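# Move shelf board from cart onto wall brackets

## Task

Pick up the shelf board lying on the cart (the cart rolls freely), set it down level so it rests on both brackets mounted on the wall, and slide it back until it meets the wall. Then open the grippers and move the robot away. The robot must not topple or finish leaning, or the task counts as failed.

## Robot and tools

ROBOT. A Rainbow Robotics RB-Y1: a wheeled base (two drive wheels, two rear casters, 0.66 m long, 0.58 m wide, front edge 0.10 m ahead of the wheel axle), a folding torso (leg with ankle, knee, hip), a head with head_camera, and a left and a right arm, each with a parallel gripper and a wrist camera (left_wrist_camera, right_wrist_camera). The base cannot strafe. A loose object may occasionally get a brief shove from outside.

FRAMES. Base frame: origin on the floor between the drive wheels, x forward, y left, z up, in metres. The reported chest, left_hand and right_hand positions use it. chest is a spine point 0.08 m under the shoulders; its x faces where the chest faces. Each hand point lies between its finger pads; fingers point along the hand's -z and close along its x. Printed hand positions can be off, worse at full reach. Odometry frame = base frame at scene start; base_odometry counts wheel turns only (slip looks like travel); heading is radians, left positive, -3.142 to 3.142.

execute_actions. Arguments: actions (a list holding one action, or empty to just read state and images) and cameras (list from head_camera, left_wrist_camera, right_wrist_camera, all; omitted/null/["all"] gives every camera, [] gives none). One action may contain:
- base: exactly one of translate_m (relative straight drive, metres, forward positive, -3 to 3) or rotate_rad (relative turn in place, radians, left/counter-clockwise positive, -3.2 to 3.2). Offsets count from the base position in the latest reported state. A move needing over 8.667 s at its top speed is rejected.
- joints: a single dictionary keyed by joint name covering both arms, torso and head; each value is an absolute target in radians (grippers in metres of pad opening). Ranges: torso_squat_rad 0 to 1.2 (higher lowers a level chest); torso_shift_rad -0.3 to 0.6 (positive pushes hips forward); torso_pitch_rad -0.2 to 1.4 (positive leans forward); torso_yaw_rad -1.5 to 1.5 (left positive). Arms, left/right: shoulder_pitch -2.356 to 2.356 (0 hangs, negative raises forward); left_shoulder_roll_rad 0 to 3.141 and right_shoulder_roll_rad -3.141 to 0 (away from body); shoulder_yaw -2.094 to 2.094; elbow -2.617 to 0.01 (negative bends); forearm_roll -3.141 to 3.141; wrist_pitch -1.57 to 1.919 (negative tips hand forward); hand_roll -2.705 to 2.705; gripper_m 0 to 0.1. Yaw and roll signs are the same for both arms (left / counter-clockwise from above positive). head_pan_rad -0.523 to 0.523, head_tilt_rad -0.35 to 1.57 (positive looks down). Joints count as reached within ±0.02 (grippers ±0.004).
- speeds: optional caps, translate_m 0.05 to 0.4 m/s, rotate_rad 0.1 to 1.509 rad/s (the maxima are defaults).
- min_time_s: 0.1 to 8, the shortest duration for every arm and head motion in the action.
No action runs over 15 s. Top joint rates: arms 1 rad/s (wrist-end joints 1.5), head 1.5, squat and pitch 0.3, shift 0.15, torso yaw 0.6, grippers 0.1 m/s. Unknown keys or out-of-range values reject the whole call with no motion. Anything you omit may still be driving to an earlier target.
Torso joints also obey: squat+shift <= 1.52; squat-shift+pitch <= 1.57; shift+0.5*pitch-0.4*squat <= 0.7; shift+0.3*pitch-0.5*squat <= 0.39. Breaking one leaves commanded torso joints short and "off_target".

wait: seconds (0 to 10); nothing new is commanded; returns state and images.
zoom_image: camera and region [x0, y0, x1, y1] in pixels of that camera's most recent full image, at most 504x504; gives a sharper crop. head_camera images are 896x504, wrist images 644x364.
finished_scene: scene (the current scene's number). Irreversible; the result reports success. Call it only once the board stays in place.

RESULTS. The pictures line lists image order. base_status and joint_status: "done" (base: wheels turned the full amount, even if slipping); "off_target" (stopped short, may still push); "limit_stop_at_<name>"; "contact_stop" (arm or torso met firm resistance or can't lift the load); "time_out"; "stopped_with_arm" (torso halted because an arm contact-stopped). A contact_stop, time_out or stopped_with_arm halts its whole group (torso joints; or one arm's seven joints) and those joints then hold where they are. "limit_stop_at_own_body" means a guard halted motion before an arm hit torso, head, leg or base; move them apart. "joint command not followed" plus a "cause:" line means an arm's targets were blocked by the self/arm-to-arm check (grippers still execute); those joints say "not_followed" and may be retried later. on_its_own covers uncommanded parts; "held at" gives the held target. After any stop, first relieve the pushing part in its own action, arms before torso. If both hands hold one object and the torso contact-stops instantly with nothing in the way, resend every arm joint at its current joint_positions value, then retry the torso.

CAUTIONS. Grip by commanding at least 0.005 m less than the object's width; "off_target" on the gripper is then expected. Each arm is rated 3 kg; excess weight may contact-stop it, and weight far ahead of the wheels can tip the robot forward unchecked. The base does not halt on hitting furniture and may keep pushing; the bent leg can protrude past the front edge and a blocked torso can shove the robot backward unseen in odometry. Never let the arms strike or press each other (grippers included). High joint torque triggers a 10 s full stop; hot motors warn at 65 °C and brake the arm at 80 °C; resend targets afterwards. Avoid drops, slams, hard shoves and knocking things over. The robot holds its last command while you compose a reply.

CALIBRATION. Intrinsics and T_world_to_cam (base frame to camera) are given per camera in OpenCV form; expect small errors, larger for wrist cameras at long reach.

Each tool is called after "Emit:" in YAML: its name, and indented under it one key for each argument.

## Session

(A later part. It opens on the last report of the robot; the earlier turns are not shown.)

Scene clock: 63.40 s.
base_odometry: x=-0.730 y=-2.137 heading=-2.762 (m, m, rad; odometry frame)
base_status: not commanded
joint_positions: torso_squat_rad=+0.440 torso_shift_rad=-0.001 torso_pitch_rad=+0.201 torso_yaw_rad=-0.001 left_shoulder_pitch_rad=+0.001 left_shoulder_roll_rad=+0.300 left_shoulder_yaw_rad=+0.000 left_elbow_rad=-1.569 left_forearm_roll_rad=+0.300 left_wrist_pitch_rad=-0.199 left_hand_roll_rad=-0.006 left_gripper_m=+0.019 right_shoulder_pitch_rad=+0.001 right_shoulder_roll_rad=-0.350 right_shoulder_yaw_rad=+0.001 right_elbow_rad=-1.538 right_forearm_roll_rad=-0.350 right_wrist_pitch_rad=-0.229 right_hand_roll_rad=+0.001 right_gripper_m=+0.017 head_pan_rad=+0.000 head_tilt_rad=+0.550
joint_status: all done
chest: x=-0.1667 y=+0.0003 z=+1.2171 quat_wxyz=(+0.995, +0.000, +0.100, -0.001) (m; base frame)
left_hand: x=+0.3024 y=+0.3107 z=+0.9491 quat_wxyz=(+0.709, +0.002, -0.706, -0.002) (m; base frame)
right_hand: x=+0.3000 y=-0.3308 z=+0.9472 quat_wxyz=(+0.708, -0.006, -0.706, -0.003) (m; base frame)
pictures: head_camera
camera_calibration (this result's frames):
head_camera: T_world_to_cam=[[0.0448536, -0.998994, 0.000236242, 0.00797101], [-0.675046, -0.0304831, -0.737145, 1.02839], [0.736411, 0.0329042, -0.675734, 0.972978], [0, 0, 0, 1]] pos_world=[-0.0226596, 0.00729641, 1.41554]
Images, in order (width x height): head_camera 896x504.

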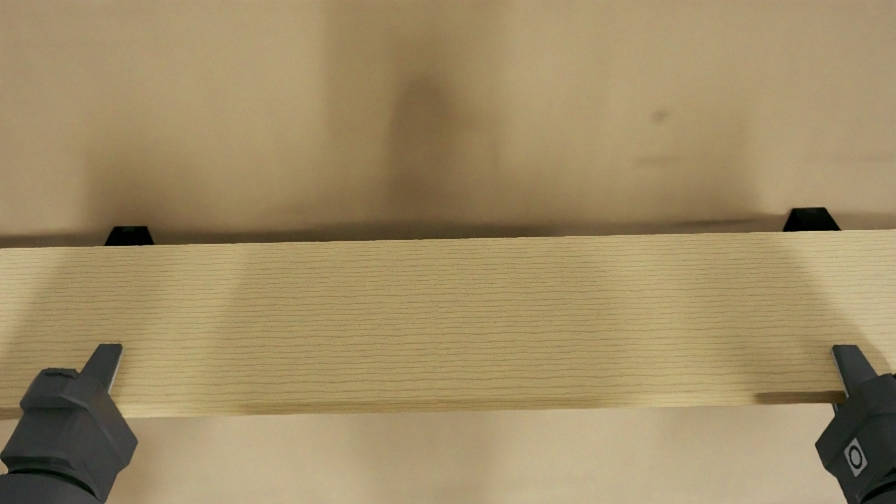

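Emit:
execute_actions:
  actions:
    - {"base":{"translate_m":0.057},"speeds":{"translate_m":0.05},"joints":{"torso_squat_rad":0.455}}
  cameras: []

Emit:
execute_actions:
  actions:
    - {"joints":{"left_gripper_m":0.08,"right_gripper_m":0.08}}

Scene clock: 65.60 s.
base_odometry: x=-0.783 y=-2.158 heading=-2.763 (m, m, rad; odometry frame)
base_status: done
joint_positions: torso_squat_rad=+0.455 torso_shift_rad=-0.001 torso_pitch_rad=+0.201 torso_yaw_rad=-0.001 left_shoulder_pitch_rad=+0.001 left_shoulder_roll_rad=+0.300 left_shoulder_yaw_rad=+0.000 left_elbow_rad=-1.569 left_forearm_roll_rad=+0.300 left_wrist_pitch_rad=-0.199 left_hand_roll_rad=-0.006 left_gripper_m=+0.019 right_shoulder_pitch_rad=+0.001 right_shoulder_roll_rad=-0.350 right_shoulder_yaw_rad=+0.001 right_elbow_rad=-1.538 right_forearm_roll_rad=-0.350 right_wrist_pitch_rad=-0.229 right_hand_roll_rad=+0.001 right_gripper_m=+0.017 head_pan_rad=+0.000 head_tilt_rad=+0.550
joint_status: all done
chest: x=-0.1667 y=+0.0003 z=+1.2125 quat_wxyz=(+0.995, +0.000, +0.100, -0.001) (m; base frame)
left_hand: x=+0.3024 y=+0.3107 z=+0.9445 quat_wxyz=(+0.709, +0.002, -0.706, -0.002) (m; base frame)
right_hand: x=+0.3000 y=-0.3308 z=+0.9426 quat_wxyz=(+0.708, -0.006, -0.706, -0.003) (m; base frame)
pictures: none
No camera images: the call's "cameras" was empty. Leave "cameras" out to get every camera's image.

Scene clock: 66.90 s.
base_odometry: x=-0.783 y=-2.158 heading=-2.763 (m, m, rad; odometry frame)
base_status: not commanded
joint_positions: torso_squat_rad=+0.455 torso_shift_rad=-0.001 torso_pitch_rad=+0.200 torso_yaw_rad=-0.001 left_shoulder_pitch_rad=+0.001 left_shoulder_roll_rad=+0.300 left_shoulder_yaw_rad=+0.000 left_elbow_rad=-1.570 left_forearm_roll_rad=+0.300 left_wrist_pitch_rad=-0.200 left_hand_roll_rad=-0.006 left_gripper_m=+0.080 right_shoulder_pitch_rad=+0.000 right_shoulder_roll_rad=-0.350 right_shoulder_yaw_rad=+0.000 right_elbow_rad=-1.540 right_forearm_roll_rad=-0.350 right_wrist_pitch_rad=-0.230 right_hand_roll_rad=+0.001 right_gripper_m=+0.080 head_pan_rad=+0.000 head_tilt_rad=+0.550
joint_status: all done
chest: x=-0.1669 y=+0.0003 z=+1.2125 quat_wxyz=(+0.995, +0.000, +0.100, -0.001) (m; base frame)
left_hand: x=+0.3026 y=+0.3105 z=+0.9456 quat_wxyz=(+0.708, +0.002, -0.706, -0.002) (m; base frame)
right_hand: x=+0.3004 y=-0.3305 z=+0.9441 quat_wxyz=(+0.707, -0.005, -0.707, -0.003) (m; base frame)
pictures: head_camera, left_wrist_camera, right_wrist_camera
camera_calibration (this result's frames):
head_camera: T_world_to_cam=[[0.0448559, -0.998993, 0.000217368, 0.00799069], [-0.674813, -0.0304603, -0.73736, 1.02524], [0.736624, 0.0329282, -0.6755, 0.969792], [0, 0, 0, 1]] pos_world=[-0.0228863, 0.00727815, 1.41106]
left_wrist_camera: T_world_to_cam=[[0.0285861, -0.0524261, 0.998216, -0.93173], [-0.602613, -0.797653, -0.0246355, 0.490767], [0.797522, -0.600833, -0.0543944, 0.0792026], [0, 0, 0, 1]] pos_world=[0.259211, 0.390203, 0.946465]
right_wrist_camera: T_world_to_cam=[[0.0136671, -0.0420785, -0.999021, 0.91732], [-0.6309, 0.774766, -0.041264, 0.516563], [0.775744, 0.630846, -0.0159585, 0.0785269], [0, 0, 0, 1]] pos_world=[0.252446, -0.411155, 0.93899]
Images, in order (width x height): head_camera 896x504, left_wrist_camera 644x364, right_wrist_camera 644x364.

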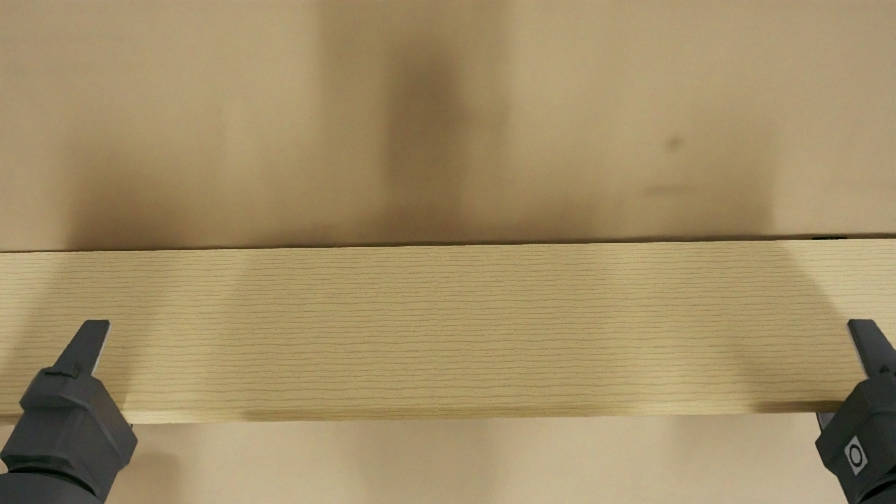

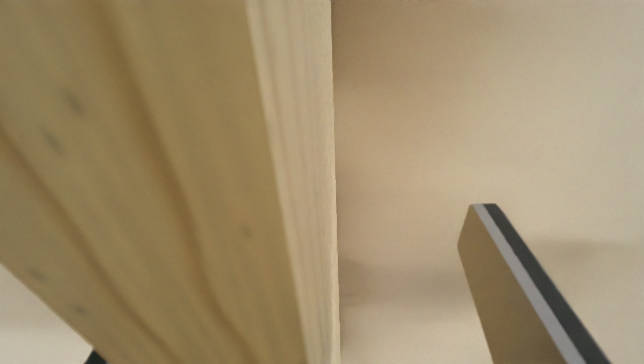

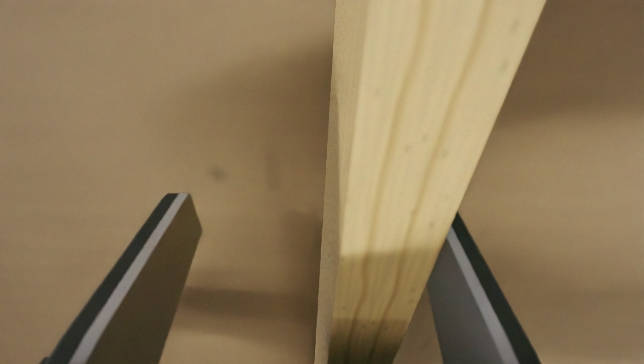

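A gap of about 2 cm remains on the right, so I'll regrip and slide the board in.

Emit:
execute_actions:
  actions:
    - {"joints":{"torso_squat_rad":0.49,"left_gripper_m":0,"right_gripper_m":0}}
  cameras: []

Emit:
execute_actions:
  actions:
    - {"base":{"rotate_rad":0.015}}
  cameras: []

Emit:
execute_actions:
  actions:
    - {"base":{"translate_m":0.017},"speeds":{"translate_m":0.05}}
  cameras: []

Emit:
execute_actions:
  actions:
    - {"joints":{"left_gripper_m":0.07,"right_gripper_m":0.07}}
  cameras: ["head_camera"]

Emit:
execute_actions:
  actions:
    - {"base":{"translate_m":-0.6},"joints":{"head_tilt_rad":0.3}}
  cameras: ["head_camera"]

Scene clock: 68.40 s.
base_odometry: x=-0.783 y=-2.158 heading=-2.763 (m, m, rad; odometry frame)
base_status: not commanded
joint_positions: torso_squat_rad=+0.490 torso_shift_rad=-0.001 torso_pitch_rad=+0.200 torso_yaw_rad=-0.001 left_shoulder_pitch_rad=+0.000 left_shoulder_roll_rad=+0.300 left_shoulder_yaw_rad=+0.000 left_elbow_rad=-1.570 left_forearm_roll_rad=+0.300 left_wrist_pitch_rad=-0.200 left_hand_roll_rad=-0.006 left_gripper_m=+0.019 right_shoulder_pitch_rad=+0.001 right_shoulder_roll_rad=-0.350 right_shoulder_yaw_rad=+0.000 right_elbow_rad=-1.539 right_forearm_roll_rad=-0.350 right_wrist_pitch_rad=-0.229 right_hand_roll_rad=+0.001 right_gripper_m=+0.017 head_pan_rad=+0.000 head_tilt_rad=+0.550
joint_status: left_gripper_m off_target (ended at +0.019, target +0.000); right_gripper_m off_target (ended at +0.017, target +0.000); the others done
chest: x=-0.1671 y=+0.0003 z=+1.2014 quat_wxyz=(+0.995, +0.000, +0.100, -0.001) (m; base frame)
left_hand: x=+0.3027 y=+0.3104 z=+0.9350 quat_wxyz=(+0.707, +0.002, -0.707, -0.002) (m; base frame)
right_hand: x=+0.3000 y=-0.3307 z=+0.9321 quat_wxyz=(+0.708, -0.006, -0.706, -0.003) (m; base frame)
pictures: none
No camera images: the call's "cameras" was empty. Leave "cameras" out to get every camera's image.

Scene clock: 69.17 s.
base_odometry: x=-0.783 y=-2.158 heading=-2.750 (m, m, rad; odometry frame)
base_status: done
joint_positions: torso_squat_rad=+0.490 torso_shift_rad=-0.001 torso_pitch_rad=+0.200 torso_yaw_rad=-0.001 left_shoulder_pitch_rad=+0.000 left_shoulder_roll_rad=+0.300 left_shoulder_yaw_rad=+0.000 left_elbow_rad=-1.570 left_forearm_roll_rad=+0.300 left_wrist_pitch_rad=-0.200 left_hand_roll_rad=-0.006 left_gripper_m=+0.019 right_shoulder_pitch_rad=+0.001 right_shoulder_roll_rad=-0.350 right_shoulder_yaw_rad=+0.001 right_elbow_rad=-1.538 right_forearm_roll_rad=-0.350 right_wrist_pitch_rad=-0.229 right_hand_roll_rad=+0.001 right_gripper_m=+0.017 head_pan_rad=+0.000 head_tilt_rad=+0.550
joint_status: not commanded
chest: x=-0.1670 y=+0.0002 z=+1.2014 quat_wxyz=(+0.995, +0.000, +0.100, -0.001) (m; base frame)
left_hand: x=+0.3028 y=+0.3103 z=+0.9351 quat_wxyz=(+0.707, +0.001, -0.707, -0.002) (m; base frame)
right_hand: x=+0.2999 y=-0.3308 z=+0.9319 quat_wxyz=(+0.708, -0.006, -0.706, -0.003) (m; base frame)
pictures: none
No camera images: the call's "cameras" was empty. Leave "cameras" out to get every camera's image.

Scene clock: 70.13 s.
base_odometry: x=-0.799 y=-2.164 heading=-2.747 (m, m, rad; odometry frame)
base_status: done
joint_positions: torso_squat_rad=+0.490 torso_shift_rad=-0.001 torso_pitch_rad=+0.200 torso_yaw_rad=-0.001 left_shoulder_pitch_rad=+0.001 left_shoulder_roll_rad=+0.299 left_shoulder_yaw_rad=+0.000 left_elbow_rad=-1.571 left_forearm_roll_rad=+0.300 left_wrist_pitch_rad=-0.201 left_hand_roll_rad=-0.006 left_gripper_m=+0.019 right_shoulder_pitch_rad=+0.001 right_shoulder_roll_rad=-0.350 right_shoulder_yaw_rad=+0.001 right_elbow_rad=-1.538 right_forearm_roll_rad=-0.350 right_wrist_pitch_rad=-0.229 right_hand_roll_rad=+0.001 right_gripper_m=+0.017 head_pan_rad=+0.000 head_tilt_rad=+0.550
joint_status: not commanded
chest: x=-0.1671 y=+0.0002 z=+1.2014 quat_wxyz=(+0.995, +0.000, +0.100, +0.000) (m; base frame)
left_hand: x=+0.3021 y=+0.3105 z=+0.9347 quat_wxyz=(+0.708, +0.002, -0.707, -0.002) (m; base frame)
right_hand: x=+0.3000 y=-0.3307 z=+0.9318 quat_wxyz=(+0.708, -0.005, -0.706, -0.003) (m; base frame)
pictures: none
No camera images: the call's "cameras" was empty. Leave "cameras" out to get every camera's image.

Scene clock: 71.33 s.
base_odometry: x=-0.799 y=-2.164 heading=-2.747 (m, m, rad; odometry frame)
base_status: not commanded
joint_positions: torso_squat_rad=+0.490 torso_shift_rad=-0.001 torso_pitch_rad=+0.200 torso_yaw_rad=-0.001 left_shoulder_pitch_rad=+0.001 left_shoulder_roll_rad=+0.300 left_shoulder_yaw_rad=+0.000 left_elbow_rad=-1.570 left_forearm_roll_rad=+0.300 left_wrist_pitch_rad=-0.200 left_hand_roll_rad=-0.006 left_gripper_m=+0.070 right_shoulder_pitch_rad=+0.000 right_shoulder_roll_rad=-0.350 right_shoulder_yaw_rad=+0.000 right_elbow_rad=-1.540 right_forearm_roll_rad=-0.350 right_wrist_pitch_rad=-0.230 right_hand_roll_rad=+0.001 right_gripper_m=+0.070 head_pan_rad=+0.000 head_tilt_rad=+0.550
joint_status: all done
chest: x=-0.1671 y=+0.0002 z=+1.2014 quat_wxyz=(+0.995, +0.000, +0.100, +0.000) (m; base frame)
left_hand: x=+0.3021 y=+0.3105 z=+0.9344 quat_wxyz=(+0.708, +0.002, -0.706, -0.002) (m; base frame)
right_hand: x=+0.3004 y=-0.3305 z=+0.9331 quat_wxyz=(+0.707, -0.005, -0.707, -0.003) (m; base frame)
pictures: head_camera
camera_calibration (this result's frames):
head_camera: T_world_to_cam=[[0.0450382, -0.998985, 0.0000038275, 0.00814897], [-0.674577, -0.0304155, -0.737577, 1.01717], [0.736829, 0.0332166, -0.675263, 0.962178], [0, 0, 0, 1]] pos_world=[-0.0231683, 0.00711809, 1.39996]
Images, in order (width x height): head_camera 896x504.

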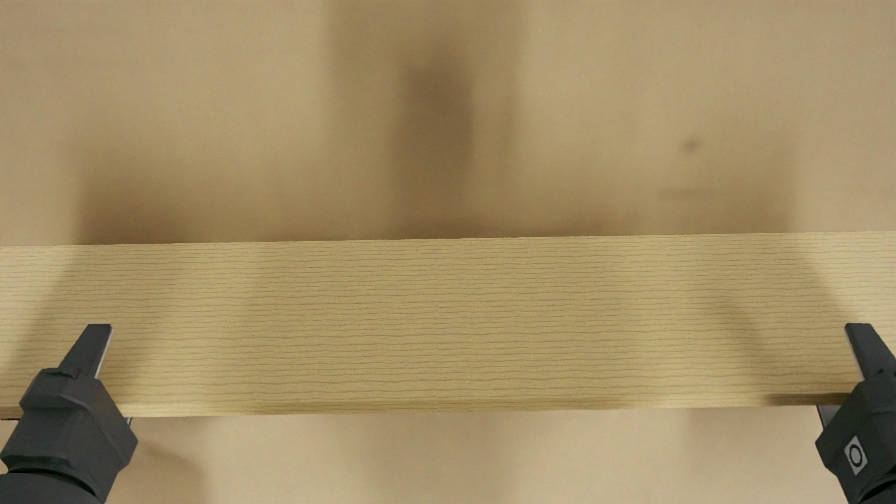

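Scene clock: 74.57 s.
base_odometry: x=-0.245 y=-1.933 heading=-2.745 (m, m, rad; odometry frame)
base_status: done
joint_positions: torso_squat_rad=+0.490 torso_shift_rad=-0.001 torso_pitch_rad=+0.200 torso_yaw_rad=-0.001 left_shoulder_pitch_rad=+0.000 left_shoulder_roll_rad=+0.300 left_shoulder_yaw_rad=+0.000 left_elbow_rad=-1.570 left_forearm_roll_rad=+0.300 left_wrist_pitch_rad=-0.200 left_hand_roll_rad=-0.006 left_gripper_m=+0.070 right_shoulder_pitch_rad=+0.000 right_shoulder_roll_rad=-0.350 right_shoulder_yaw_rad=+0.000 right_elbow_rad=-1.540 right_forearm_roll_rad=-0.350 right_wrist_pitch_rad=-0.230 right_hand_roll_rad=+0.001 right_gripper_m=+0.070 head_pan_rad=+0.000 head_tilt_rad=+0.300
joint_status: all done
chest: x=-0.1671 y=+0.0003 z=+1.2014 quat_wxyz=(+0.995, +0.000, +0.100, -0.001) (m; base frame)
left_hand: x=+0.3026 y=+0.3104 z=+0.9349 quat_wxyz=(+0.707, +0.002, -0.707, -0.002) (m; base frame)
right_hand: x=+0.3005 y=-0.3305 z=+0.9334 quat_wxyz=(+0.707, -0.005, -0.707, -0.003) (m; base frame)
pictures: head_camera
camera_calibration (this result's frames):
head_camera: T_world_to_cam=[[0.0434887, -0.998987, 0.0115513, -0.00797497], [-0.471107, -0.0307019, -0.881541, 1.23926], [0.881003, 0.0328952, -0.471965, 0.694227], [0, 0, 0, 1]] pos_world=[-0.0274463, 0.00724393, 1.4202]
Images, in order (width x height): head_camera 896x504.

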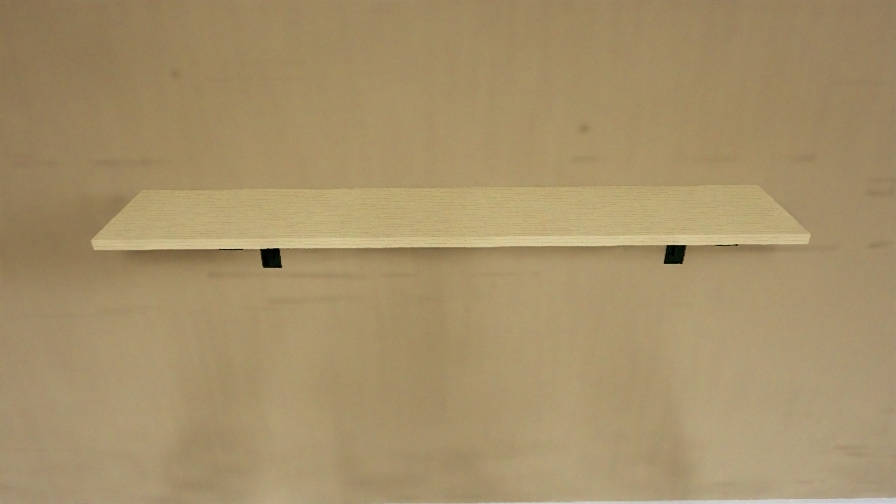

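Emit:
finished_scene:
  scene: 2

The scene is finished: the task was done.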